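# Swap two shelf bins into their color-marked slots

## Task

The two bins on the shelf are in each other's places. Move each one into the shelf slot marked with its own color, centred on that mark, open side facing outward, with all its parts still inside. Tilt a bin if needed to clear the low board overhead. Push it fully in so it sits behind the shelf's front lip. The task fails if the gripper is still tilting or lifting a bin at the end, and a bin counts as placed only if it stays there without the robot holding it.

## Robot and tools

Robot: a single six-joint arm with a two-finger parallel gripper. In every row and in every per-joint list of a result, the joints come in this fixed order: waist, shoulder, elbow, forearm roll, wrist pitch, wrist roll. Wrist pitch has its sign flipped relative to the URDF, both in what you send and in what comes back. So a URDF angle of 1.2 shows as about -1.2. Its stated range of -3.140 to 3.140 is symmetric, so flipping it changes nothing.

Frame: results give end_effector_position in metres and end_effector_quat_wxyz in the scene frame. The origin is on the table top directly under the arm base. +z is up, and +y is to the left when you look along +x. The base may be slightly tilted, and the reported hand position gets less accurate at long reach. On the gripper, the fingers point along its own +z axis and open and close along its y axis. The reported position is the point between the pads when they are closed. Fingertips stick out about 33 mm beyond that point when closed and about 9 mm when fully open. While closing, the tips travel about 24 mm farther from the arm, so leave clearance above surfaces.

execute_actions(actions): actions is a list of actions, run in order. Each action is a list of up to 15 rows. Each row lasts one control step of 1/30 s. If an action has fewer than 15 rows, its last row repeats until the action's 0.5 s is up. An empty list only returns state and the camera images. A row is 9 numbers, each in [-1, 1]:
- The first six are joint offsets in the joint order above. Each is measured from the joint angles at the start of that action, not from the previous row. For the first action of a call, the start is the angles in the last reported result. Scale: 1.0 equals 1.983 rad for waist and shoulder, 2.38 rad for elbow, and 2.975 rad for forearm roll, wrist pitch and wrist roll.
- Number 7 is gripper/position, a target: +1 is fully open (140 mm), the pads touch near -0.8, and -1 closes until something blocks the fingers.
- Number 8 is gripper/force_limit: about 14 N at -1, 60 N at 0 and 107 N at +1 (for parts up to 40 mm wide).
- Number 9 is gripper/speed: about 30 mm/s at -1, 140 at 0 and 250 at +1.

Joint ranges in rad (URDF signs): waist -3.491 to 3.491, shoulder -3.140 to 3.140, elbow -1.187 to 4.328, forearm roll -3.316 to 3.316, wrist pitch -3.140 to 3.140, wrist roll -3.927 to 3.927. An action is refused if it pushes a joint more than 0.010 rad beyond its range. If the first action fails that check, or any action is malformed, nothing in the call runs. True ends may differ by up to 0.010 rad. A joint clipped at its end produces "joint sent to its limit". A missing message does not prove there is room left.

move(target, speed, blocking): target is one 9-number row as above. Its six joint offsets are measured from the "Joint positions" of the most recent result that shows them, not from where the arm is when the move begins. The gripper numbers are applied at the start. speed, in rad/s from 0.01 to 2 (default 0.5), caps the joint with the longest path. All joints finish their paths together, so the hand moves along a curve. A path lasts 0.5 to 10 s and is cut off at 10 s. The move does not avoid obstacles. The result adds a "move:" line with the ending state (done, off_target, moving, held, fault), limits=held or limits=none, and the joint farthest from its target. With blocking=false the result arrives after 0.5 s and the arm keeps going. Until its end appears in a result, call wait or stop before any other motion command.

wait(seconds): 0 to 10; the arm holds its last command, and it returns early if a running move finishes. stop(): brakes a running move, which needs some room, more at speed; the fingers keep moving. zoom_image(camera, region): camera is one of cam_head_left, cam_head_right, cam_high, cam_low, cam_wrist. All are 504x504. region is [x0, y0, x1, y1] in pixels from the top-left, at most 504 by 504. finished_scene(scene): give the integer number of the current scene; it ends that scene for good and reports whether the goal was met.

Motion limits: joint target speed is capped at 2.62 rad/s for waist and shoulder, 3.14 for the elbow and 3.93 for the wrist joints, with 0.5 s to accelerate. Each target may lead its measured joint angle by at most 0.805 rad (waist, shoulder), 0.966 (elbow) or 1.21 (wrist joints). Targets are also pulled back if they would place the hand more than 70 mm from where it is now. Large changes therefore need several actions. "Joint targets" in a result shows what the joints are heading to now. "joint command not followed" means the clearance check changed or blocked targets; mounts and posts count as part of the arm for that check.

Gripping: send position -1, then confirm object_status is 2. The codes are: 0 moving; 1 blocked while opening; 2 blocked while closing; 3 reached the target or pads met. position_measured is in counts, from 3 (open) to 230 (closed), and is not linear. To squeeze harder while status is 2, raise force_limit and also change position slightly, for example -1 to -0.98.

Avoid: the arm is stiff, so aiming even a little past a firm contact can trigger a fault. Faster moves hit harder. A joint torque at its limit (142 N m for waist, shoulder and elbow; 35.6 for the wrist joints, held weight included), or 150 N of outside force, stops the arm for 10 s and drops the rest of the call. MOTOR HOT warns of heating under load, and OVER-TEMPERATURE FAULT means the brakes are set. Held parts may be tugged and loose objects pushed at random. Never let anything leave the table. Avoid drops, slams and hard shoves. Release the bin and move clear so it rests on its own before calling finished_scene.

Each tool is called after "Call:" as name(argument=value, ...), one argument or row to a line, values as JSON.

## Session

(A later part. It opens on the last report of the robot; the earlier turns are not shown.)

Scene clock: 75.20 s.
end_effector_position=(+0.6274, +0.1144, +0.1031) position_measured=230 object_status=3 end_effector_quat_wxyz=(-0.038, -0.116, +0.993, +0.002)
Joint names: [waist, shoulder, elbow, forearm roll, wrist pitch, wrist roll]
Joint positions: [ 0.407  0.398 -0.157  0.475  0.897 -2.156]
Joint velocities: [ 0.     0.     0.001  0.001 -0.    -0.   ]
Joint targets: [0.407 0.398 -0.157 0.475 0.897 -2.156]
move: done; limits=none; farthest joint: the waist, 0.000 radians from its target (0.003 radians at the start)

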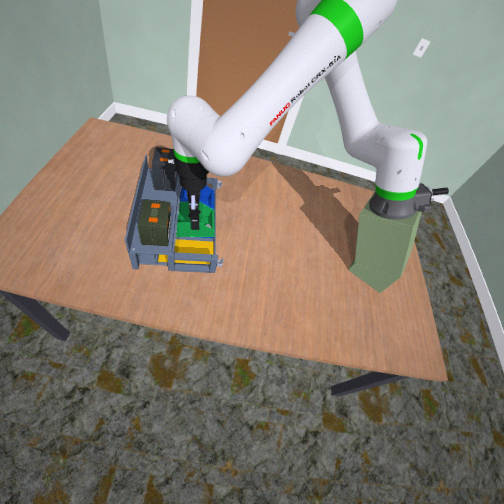

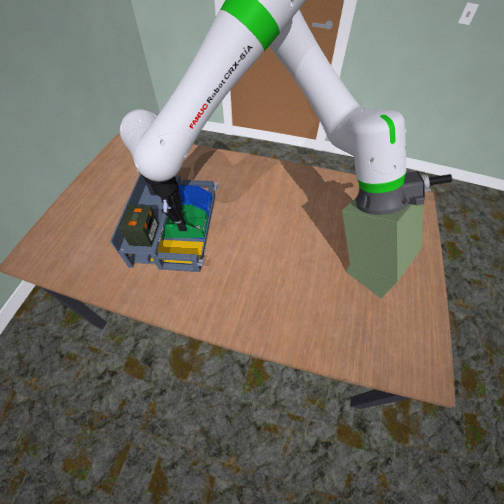

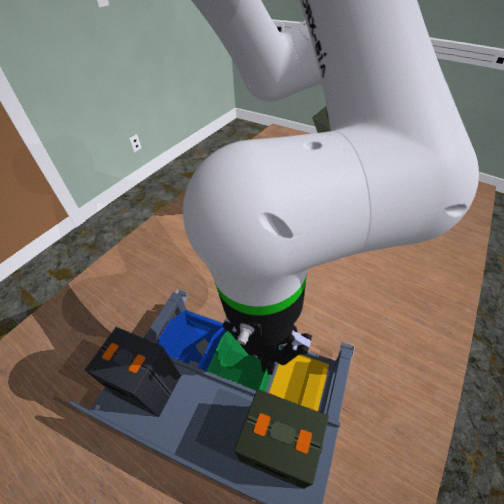

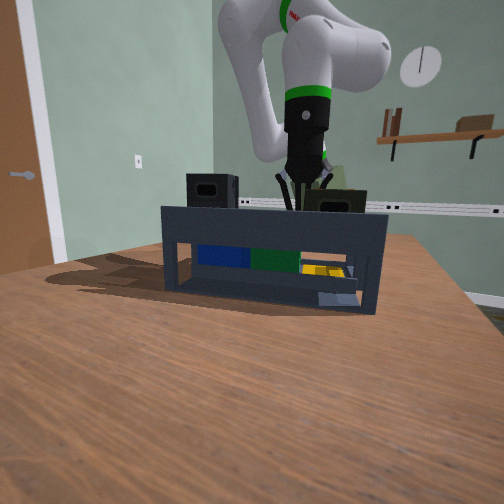

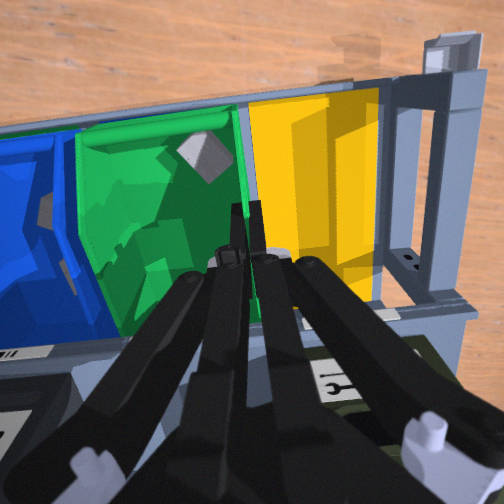

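Call:
move(
  target=[0.0015,0.0126,0.0223,-0.0084,0.0218,0.006,-1,0,-0.5],
  speed=0.05,
)

Call:
move(
  target=[0.0062,-0.0239,-0.034,0.0039,-0.0085,-0.0103,-1,0,-0.5],
  speed=0.04,
)

Scene clock: 86.60 s.
end_effector_position=(+0.6270, +0.1137, +0.1056) position_measured=230 object_status=3 end_effector_quat_wxyz=(-0.057, -0.114, +0.992, -0.006)
Joint names: [waist, shoulder, elbow, forearm roll, wrist pitch, wrist roll]
Joint positions: [ 0.41   0.423 -0.104  0.45   0.962 -2.138]
Joint velocities: [ 0.    -0.001  0.001 -0.001  0.    -0.   ]
Joint targets: [0.410 0.423 -0.104 0.450 0.962 -2.138]
move: done; limits=none; farthest joint: the waist, 0.000 radians from its target (0.003 radians at the start)

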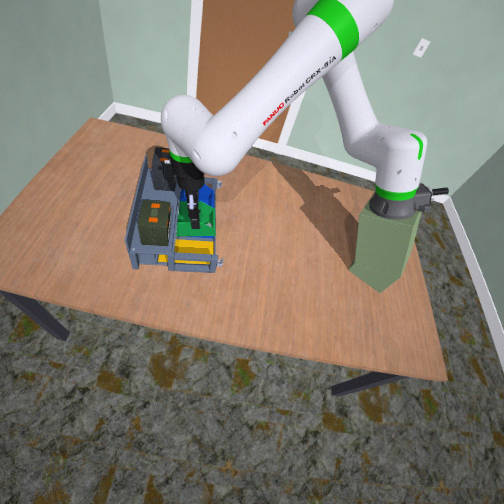

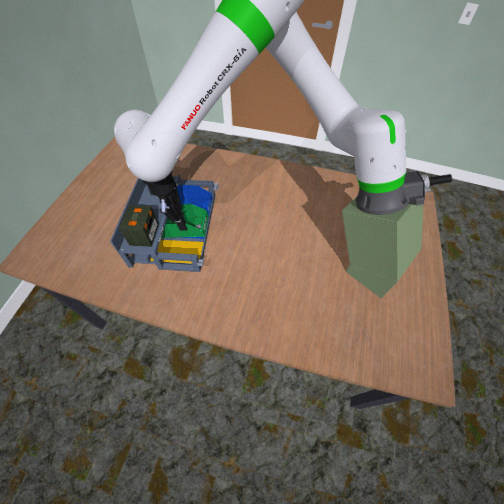

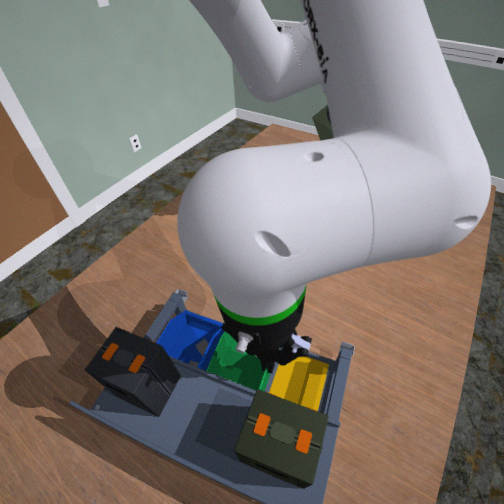

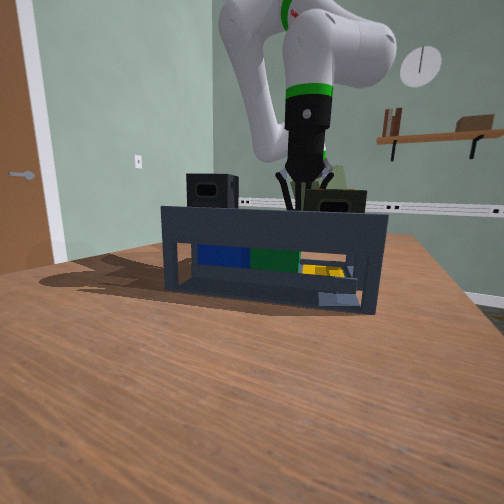

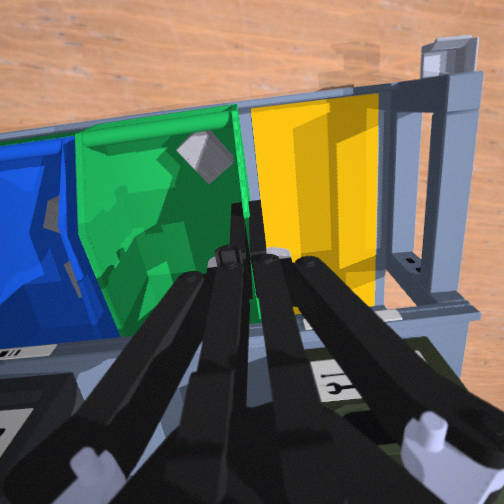

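Scene clock: 88.87 s.
end_effector_position=(+0.6046, +0.1090, +0.1092) position_measured=230 object_status=3 end_effector_quat_wxyz=(-0.057, -0.113, +0.992, -0.006)
Joint names: [waist, shoulder, elbow, forearm roll, wrist pitch, wrist roll]
Joint positions: [ 0.422  0.375 -0.185  0.462  0.937 -2.169]
Joint velocities: [ 0.    -0.002 -0.     0.     0.    -0.001]
Joint targets: [0.422 0.375 -0.185 0.462 0.937 -2.169]
move: done; limits=none; farthest joint: the waist, 0.000 radians from its target (0.012 radians at the start)

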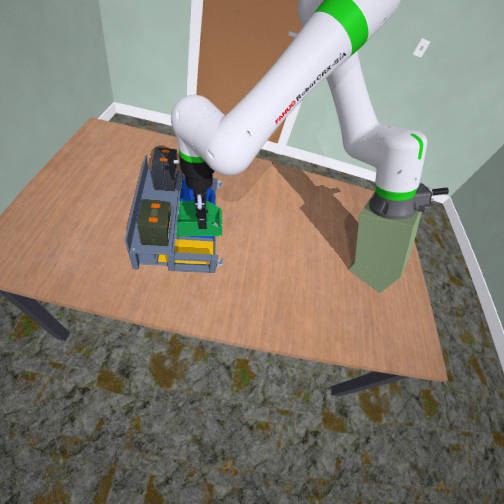

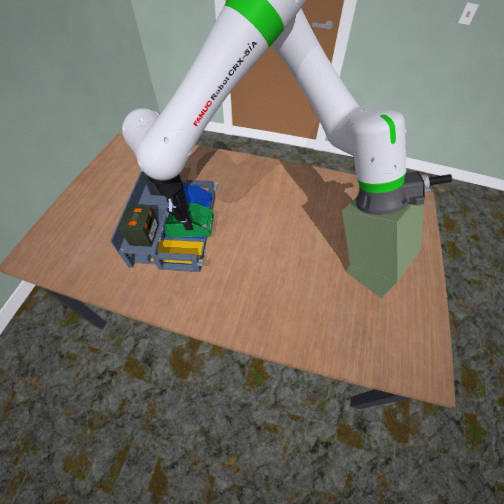

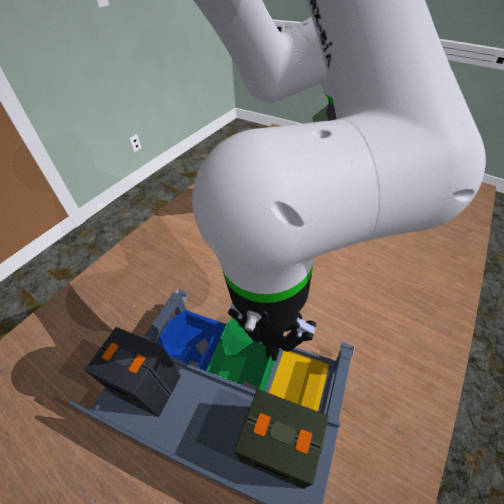

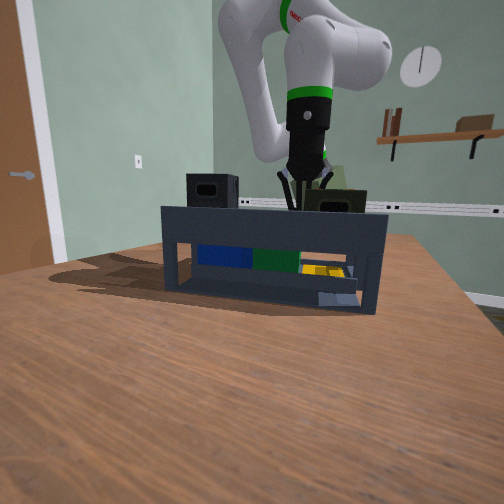

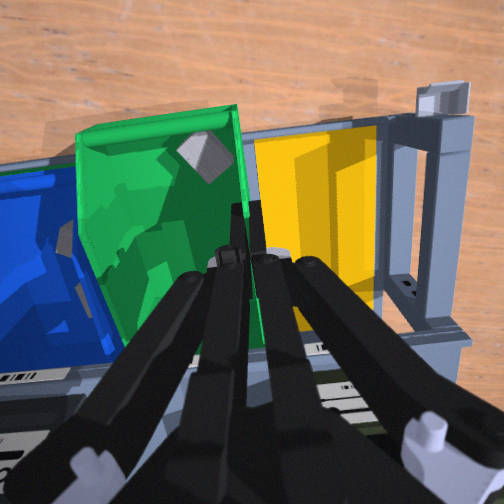

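Call:
move(
  target=[0.0145,-0.0559,-0.0795,0.0091,-0.0198,-0.0242,-1,0,-0.5],
  speed=0.08,
)

Call:
move(
  target=[0.061,-0.177,-0.2247,0.074,-0.0605,-0.114,-1,0,-0.5],
  speed=0.15,
)

Scene clock: 96.43 s.
end_effector_position=(+0.5489, +0.0959, +0.1152) position_measured=230 object_status=3 end_effector_quat_wxyz=(-0.057, -0.113, +0.992, -0.006)
Joint names: [waist, shoulder, elbow, forearm roll, wrist pitch, wrist roll]
Joint positions: [ 0.451  0.264 -0.374  0.489  0.878 -2.241]
Joint velocities: [ 0.    -0.001  0.001 -0.    -0.     0.   ]
Joint targets: [0.451 0.264 -0.374 0.489 0.878 -2.241]
move: done; limits=none; farthest joint: the waist, 0.000 radians from its target (0.028 radians at the start)

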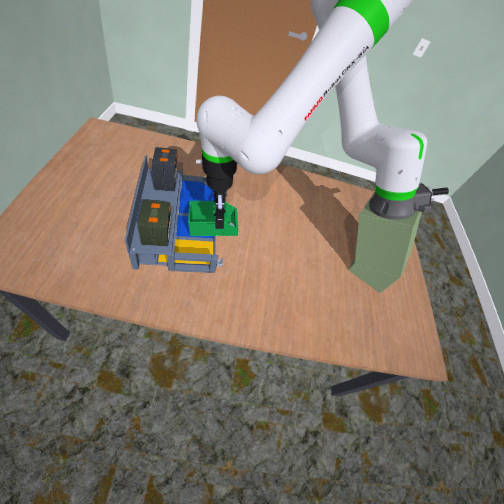

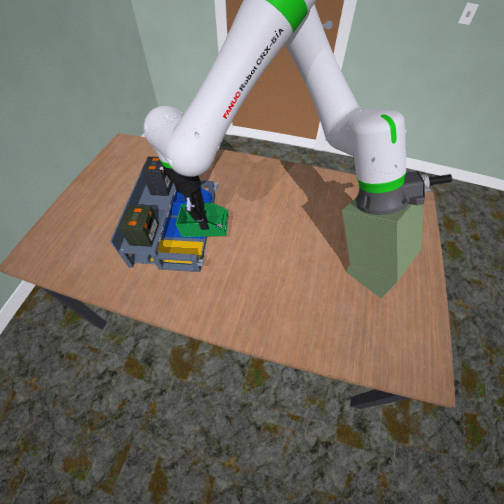

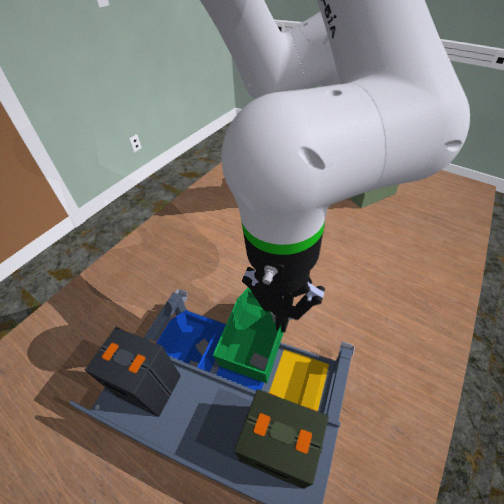

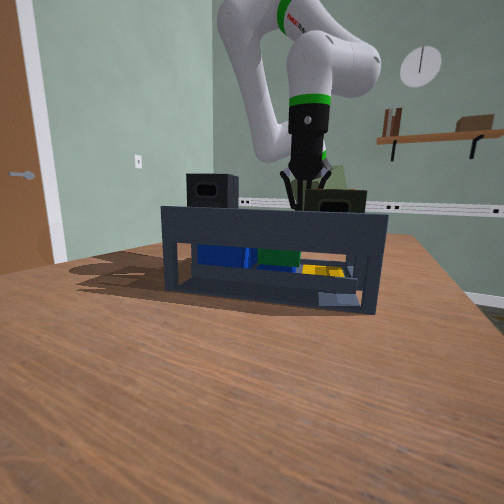

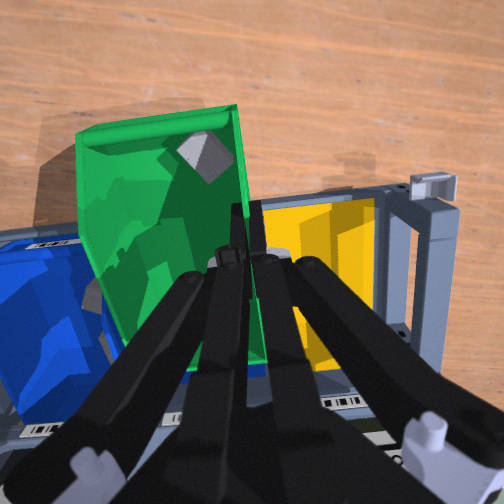

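Scene clock: 100.30 s.
end_effector_position=(+0.4214, +0.0664, +0.1353) position_measured=230 object_status=3 end_effector_quat_wxyz=(+0.000, -0.113, +0.994, +0.000)
Joint names: [waist, shoulder, elbow, forearm roll, wrist pitch, wrist roll]
Joint positions: [ 0.572 -0.087 -0.909  0.709  0.698 -2.58 ]
Joint velocities: [-0.    -0.     0.    -0.002  0.001 -0.001]
Joint targets: [0.572 -0.087 -0.909 0.709 0.698 -2.580]
move: done; limits=none; farthest joint: the waist, 0.000 radians from its target (0.121 radians at the start)

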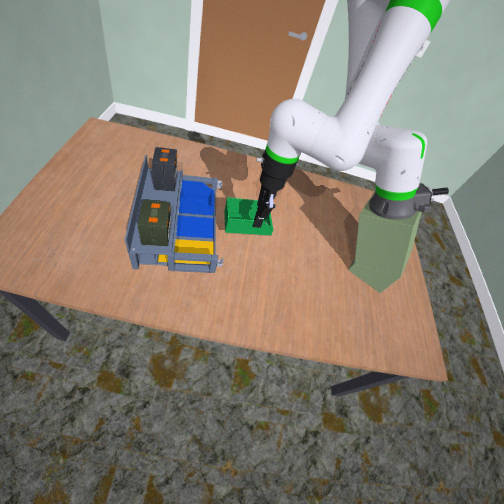

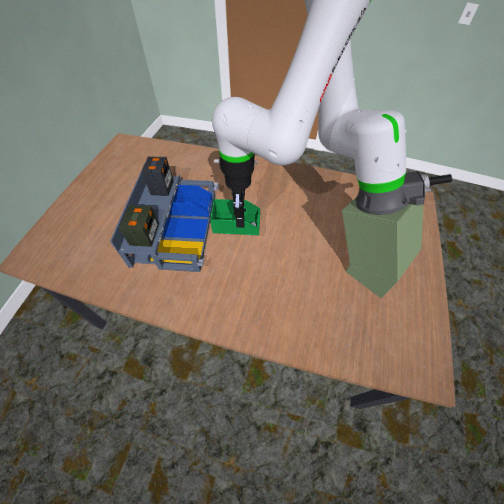

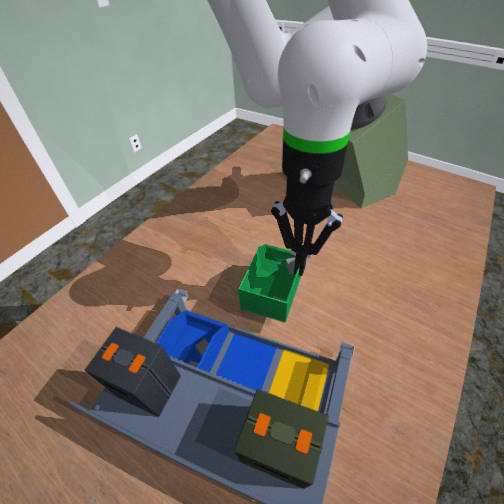

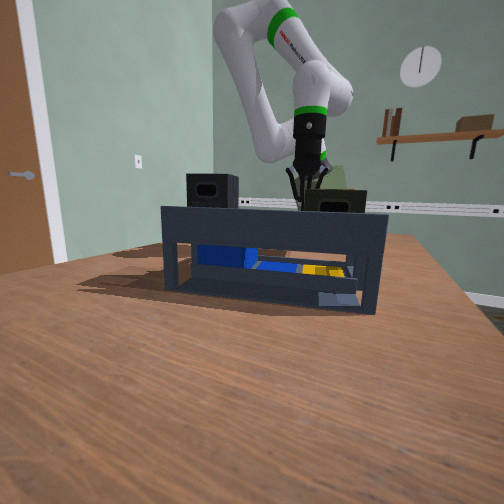

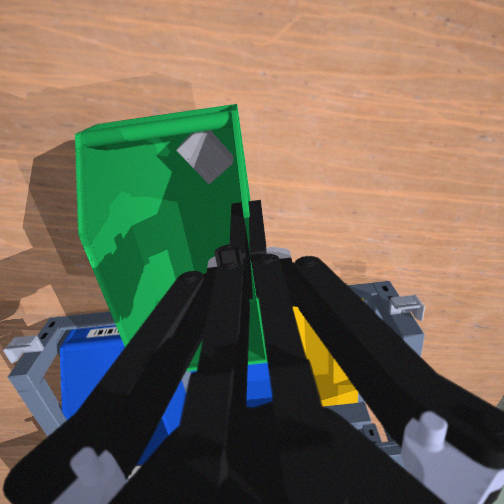

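Call:
move(
  target=[-0.069,0.0857,0,0.067,-0.060,-0.037,-1,0,-0.5],
  speed=0.07,
)

Call:
zoom_image(
  camera="cam_head_left",
  region=[190, 170, 300, 280],
)

Scene clock: 108.83 s.
end_effector_position=(+0.4349, +0.0701, +0.0783) position_measured=230 object_status=3 end_effector_quat_wxyz=(-0.000, -0.114, +0.994, +0.001)
Joint names: [waist, shoulder, elbow, forearm roll, wrist pitch, wrist roll]
Joint positions: [ 0.435  0.083 -0.909  0.908  0.519 -2.69 ]
Joint velocities: [-0.     0.002 -0.001 -0.    -0.    -0.   ]
Joint targets: [0.435 0.083 -0.909 0.908 0.519 -2.690]
move: done; limits=none; farthest joint: the waist, 0.000 radians from its target (0.137 radians at the start)

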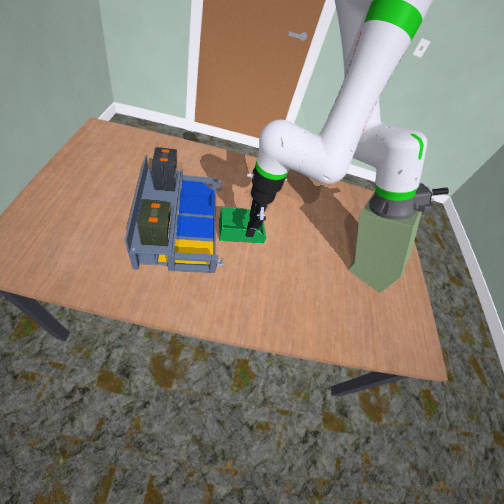

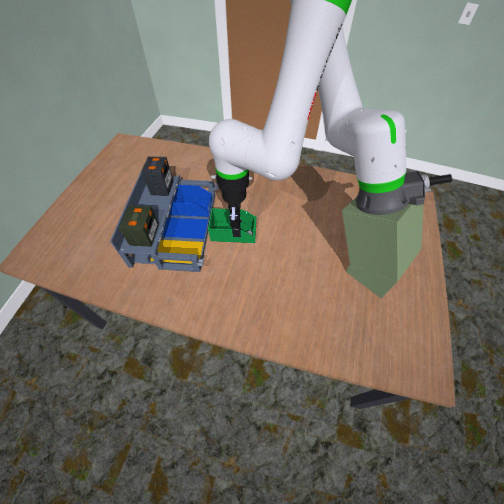

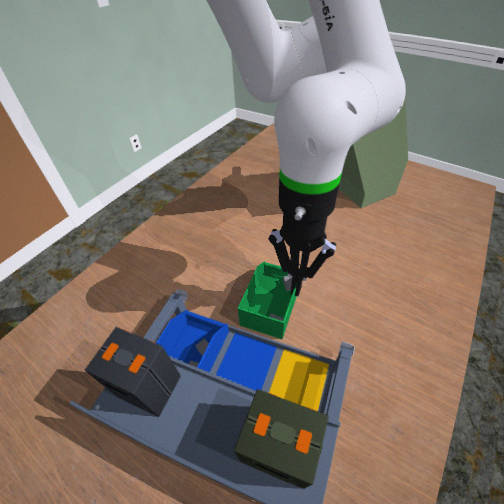

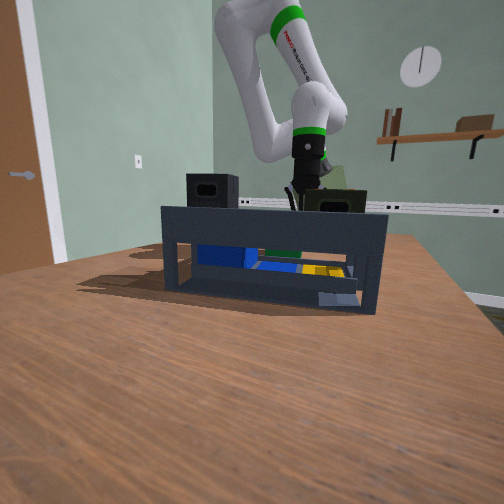

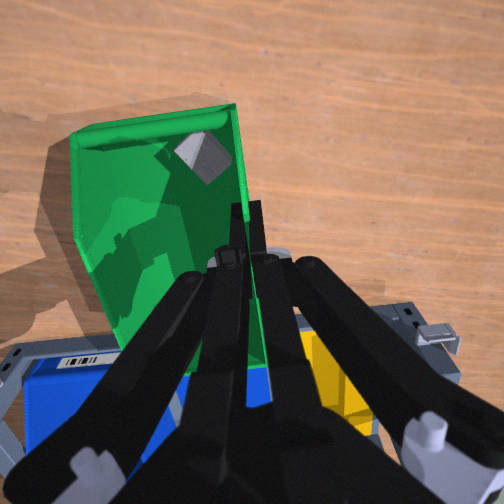

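Region (190, 170, 300, 280) of cam_head_left's 504x504 image, scaled by 4.582, with more detail than that image has.

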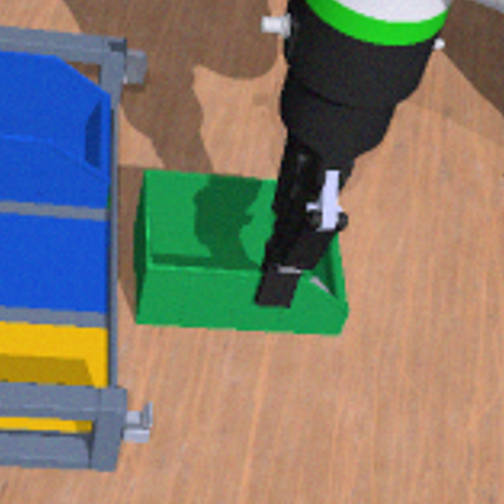

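Call:
move(
  target=[0,0,0,0,0,0,-0.3,0,0],
)

Call:
move(
  target=[0.069,-0.0857,0,-0.067,0.060,0.037,-0.3,0,0],
  speed=0.2,
)

Call:
move(
  target=[-0.156,0.156,0.2895,-0.0803,0.06,0.2,-0.3,0,0],
  speed=0.4,
)

Scene clock: 114.77 s.
end_effector_position=(+0.4349, +0.0701, +0.0783) position_measured=167 object_status=3 end_effector_quat_wxyz=(-0.000, -0.114, +0.994, +0.001)
Joint names: [waist, shoulder, elbow, forearm roll, wrist pitch, wrist roll]
Joint positions: [ 0.435  0.083 -0.909  0.908  0.519 -2.69 ]
Joint velocities: [ 0.     0.    -0.001  0.001 -0.002  0.   ]
Joint targets: [0.435 0.083 -0.909 0.908 0.519 -2.690]
move: done; limits=none; farthest joint: the waist, 0.000 radians from its target (0.000 radians at the start)

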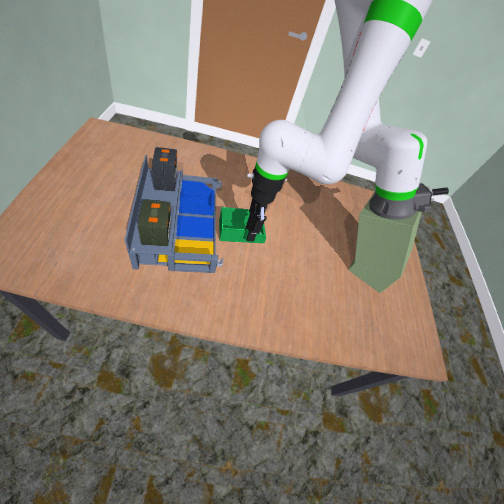

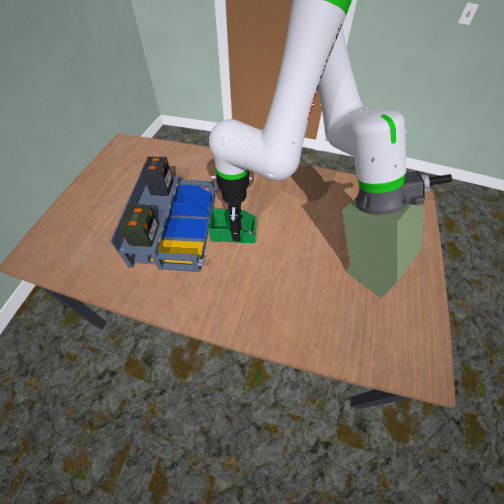

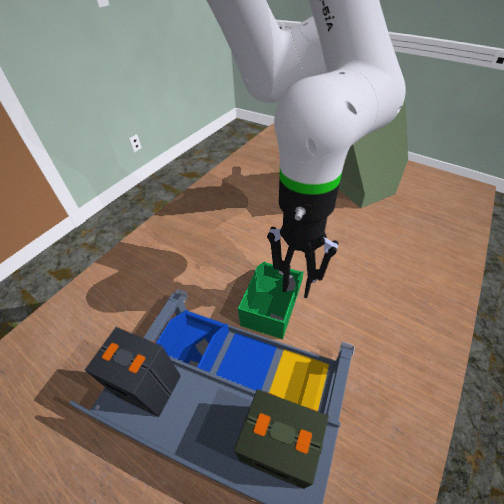

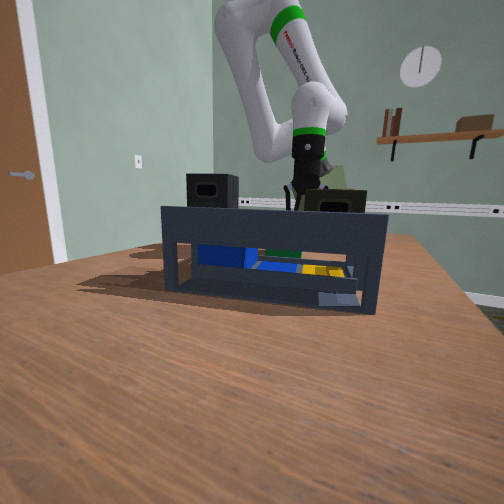

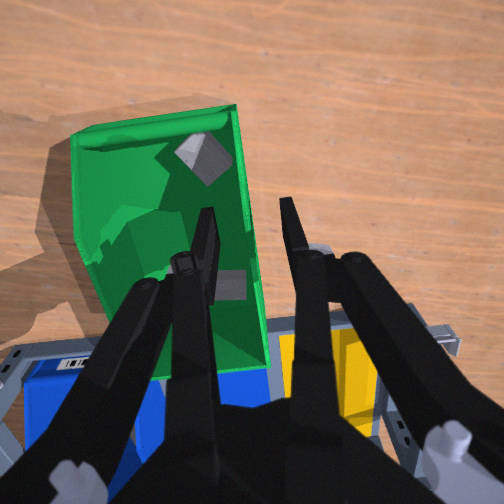

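Scene clock: 116.13 s.
end_effector_position=(+0.4215, +0.0664, +0.1354) position_measured=167 object_status=3 end_effector_quat_wxyz=(+0.000, -0.113, +0.994, +0.000)
Joint names: [waist, shoulder, elbow, forearm roll, wrist pitch, wrist roll]
Joint positions: [ 0.572 -0.087 -0.909  0.709  0.698 -2.58 ]
Joint velocities: [ 0.    -0.002  0.001  0.002 -0.    -0.   ]
Joint targets: [0.572 -0.087 -0.909 0.709 0.698 -2.580]
move: done; limits=none; farthest joint: the waist, 0.000 radians from its target (0.137 radians at the start)

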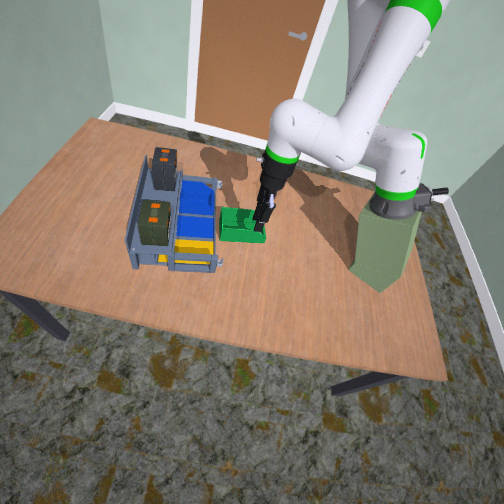

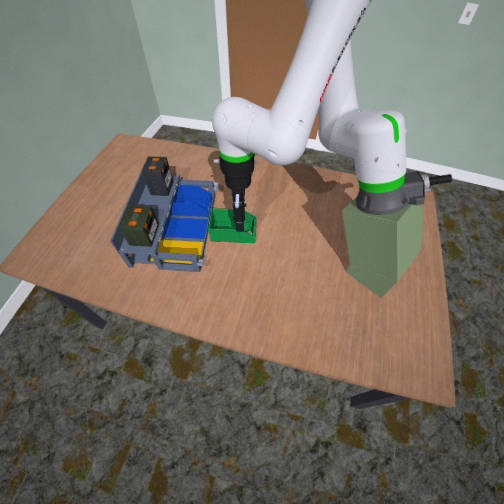

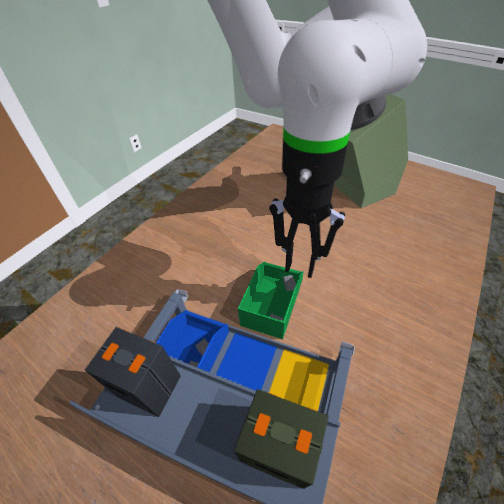

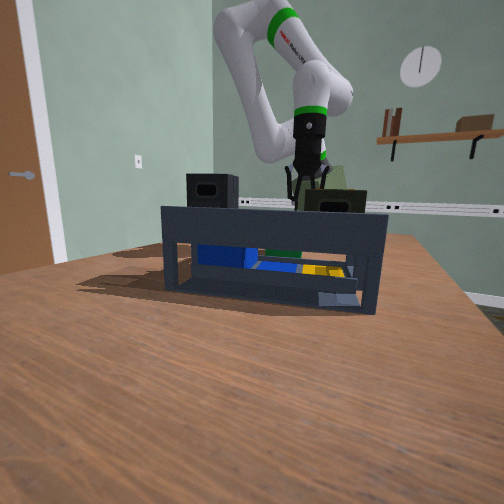

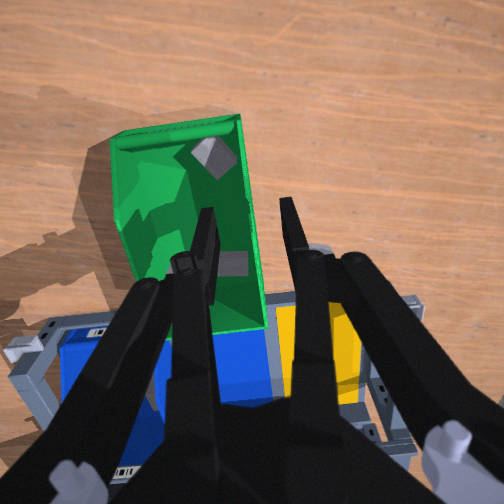

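Scene clock: 118.27 s.
end_effector_position=(+0.6521, +0.0049, +0.1509) position_measured=167 object_status=3 end_effector_quat_wxyz=(+0.001, -0.114, +0.993, +0.001)
Joint names: [waist, shoulder, elbow, forearm roll, wrist pitch, wrist roll]
Joint positions: [ 0.263  0.223 -0.22   0.47   0.876 -1.985]
Joint velocities: [-0.    -0.002  0.    -0.    -0.    -0.   ]
Joint targets: [0.263 0.223 -0.220 0.470 0.876 -1.985]
move: done; limits=none; farthest joint: the waist, 0.000 radians from its target (0.309 radians at the start)

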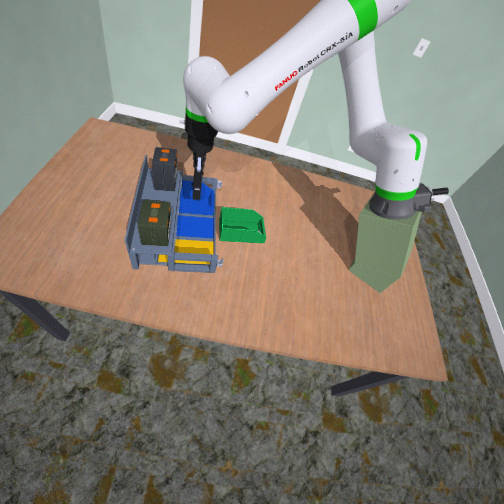

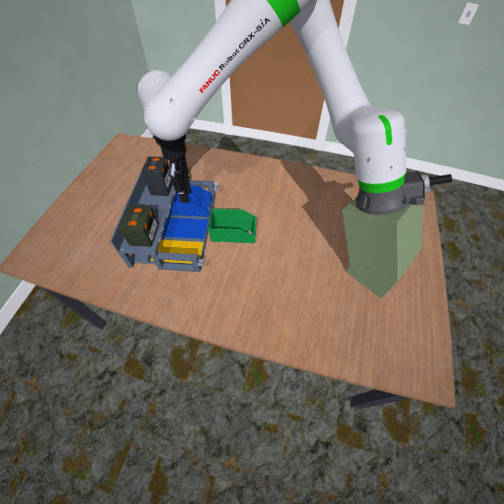

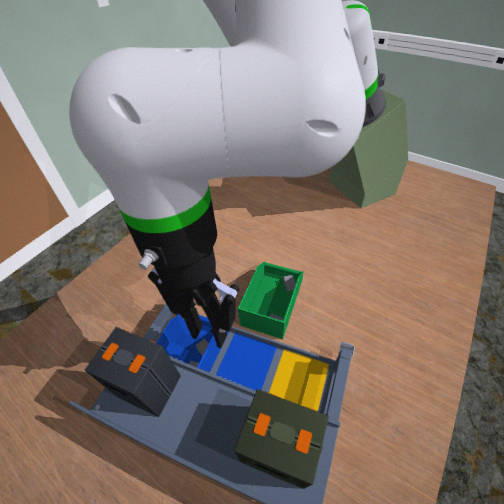

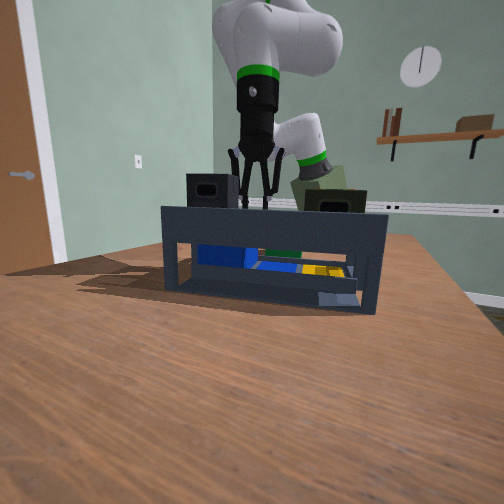

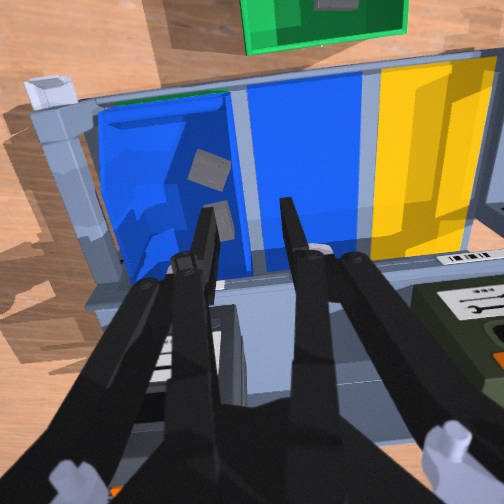

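Call:
move(
  target=[-0.027,0.0488,-0.006,0.012,-0.040,-0.0047,-0.45,0,0],
  speed=0.08,
)

Call:
move(
  target=[0,0,0,0,0,0,-1,0,-0.5],
)

Call:
move(
  target=[0.0015,-0.006,-0.004,0,0.0012,-0.001,-1,0,-0.5],
  speed=0.02,
)

Scene clock: 128.43 s.
end_effector_position=(+0.6534, -0.0003, +0.0906) position_measured=186 object_status=3 end_effector_quat_wxyz=(+0.000, -0.114, +0.993, +0.000)
Joint names: [waist, shoulder, elbow, forearm roll, wrist pitch, wrist roll]
Joint positions: [ 0.209  0.319 -0.234  0.506  0.757 -1.999]
Joint velocities: [-0.     0.001  0.001  0.001 -0.001  0.   ]
Joint targets: [0.209 0.319 -0.234 0.506 0.757 -1.999]
move: done; limits=none; farthest joint: the waist, 0.000 radians from its target (0.053 radians at the start)

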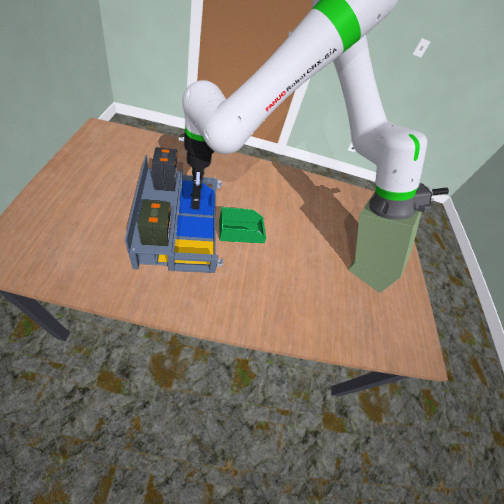

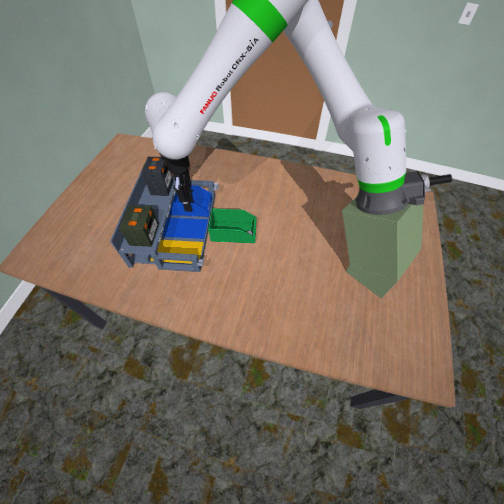

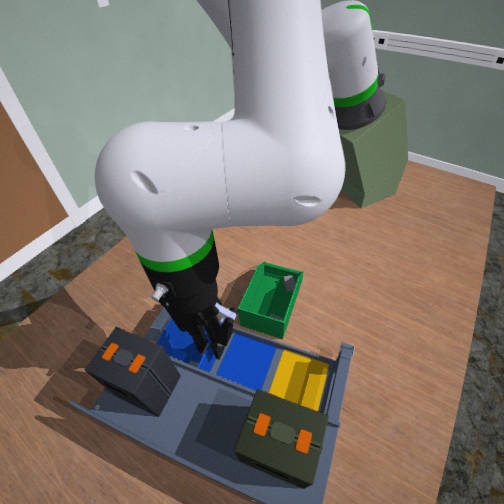

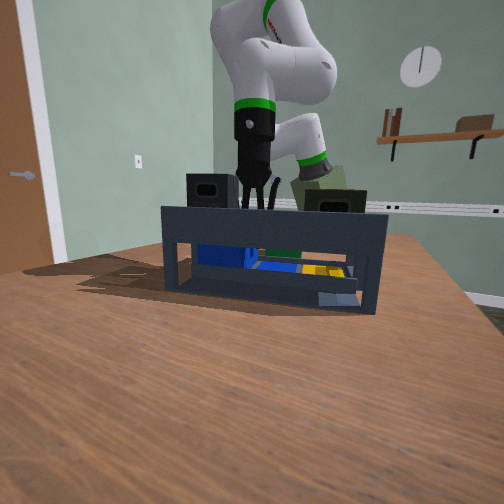

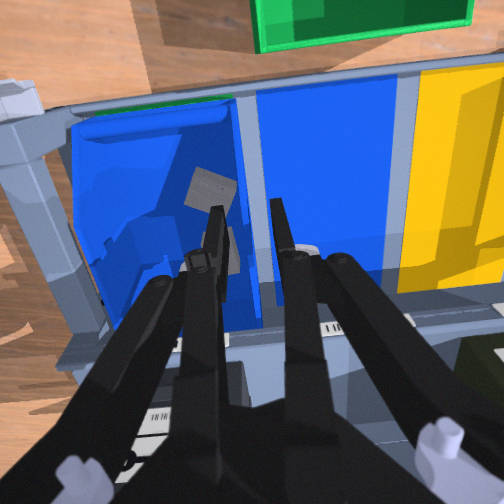

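Scene clock: 128.97 s.
end_effector_position=(+0.6534, -0.0003, +0.0906) position_measured=230 object_status=0 end_effector_quat_wxyz=(+0.000, -0.114, +0.993, +0.000)
Joint names: [waist, shoulder, elbow, forearm roll, wrist pitch, wrist roll]
Joint positions: [ 0.209  0.319 -0.234  0.506  0.757 -1.999]
Joint velocities: [ 0.    -0.     0.001 -0.001 -0.001 -0.   ]
Joint targets: [0.209 0.319 -0.234 0.506 0.757 -1.999]
move: done; limits=none; farthest joint: the waist, 0.000 radians from its target (0.000 radians at the start)

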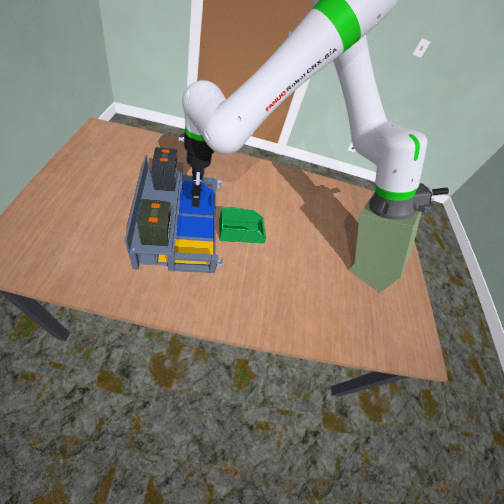

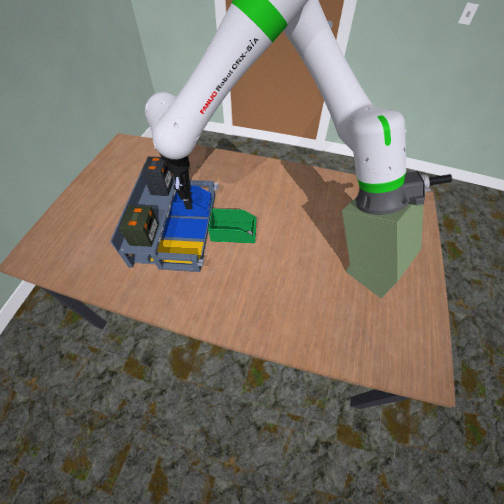

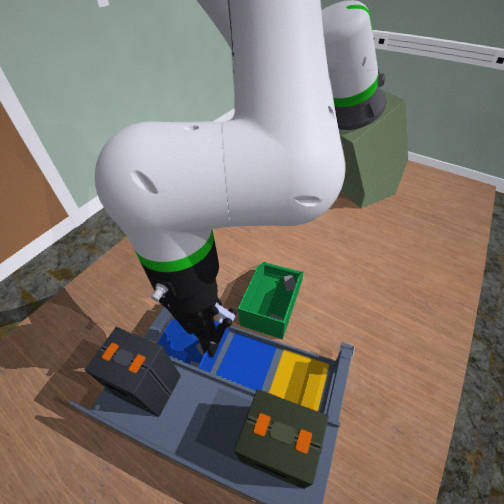

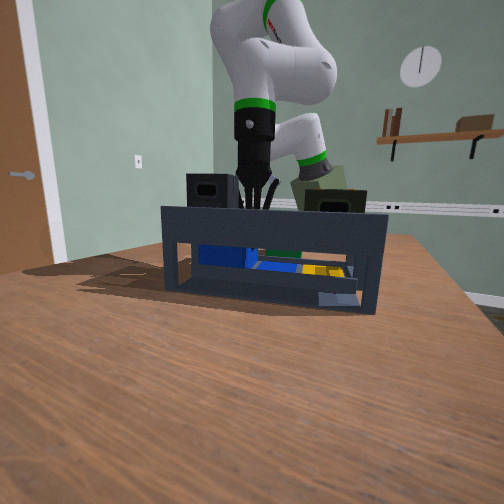

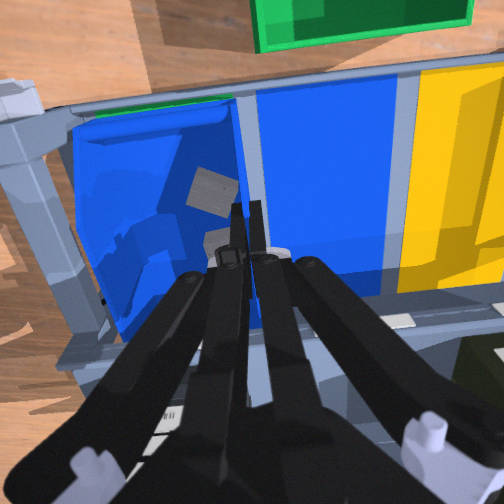

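Scene clock: 129.77 s.
end_effector_position=(+0.6506, -0.0010, +0.0945) position_measured=230 object_status=3 end_effector_quat_wxyz=(+0.000, -0.114, +0.993, +0.000)
Joint names: [waist, shoulder, elbow, forearm roll, wrist pitch, wrist roll]
Joint positions: [ 0.212  0.308 -0.244  0.506  0.761 -2.002]
Joint velocities: [ 0.    -0.    -0.     0.002 -0.     0.   ]
Joint targets: [0.212 0.308 -0.244 0.506 0.761 -2.002]
move: done; limits=none; farthest joint: the waist, 0.000 radians from its target (0.003 radians at the start)

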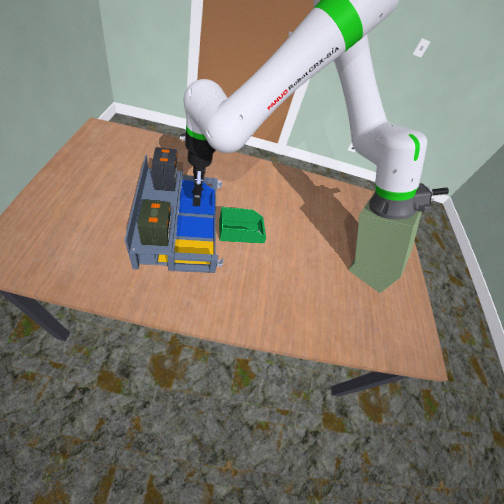

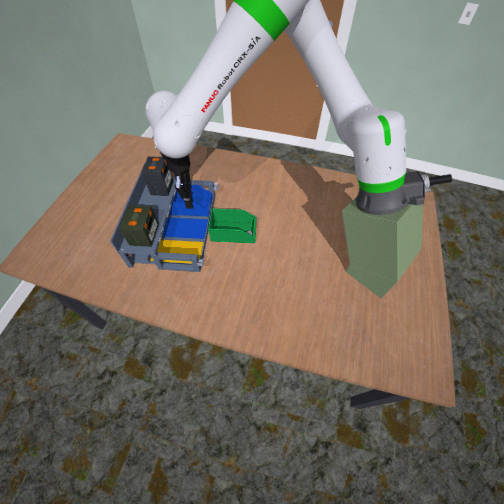

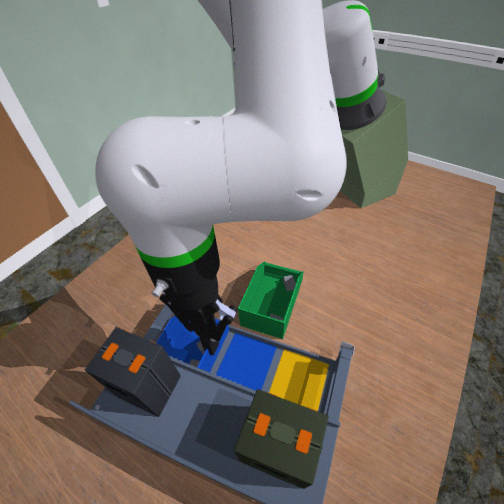

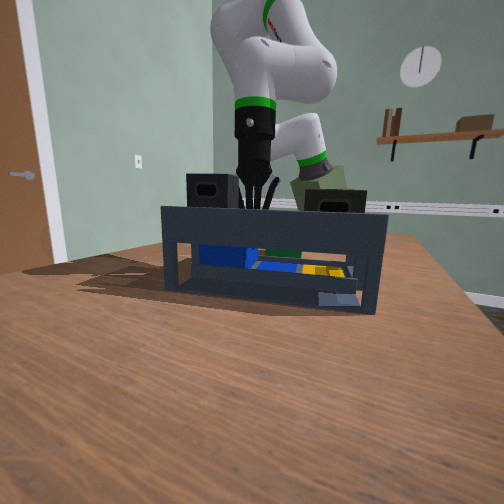

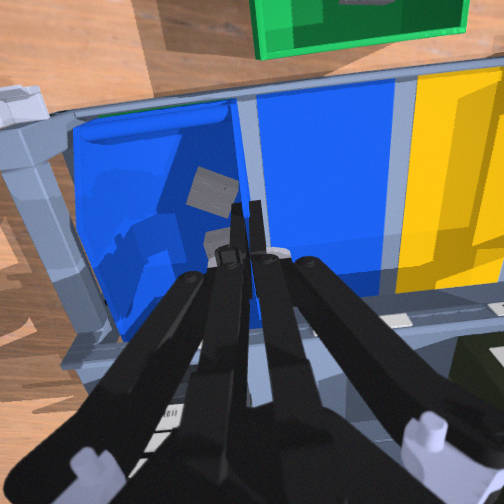

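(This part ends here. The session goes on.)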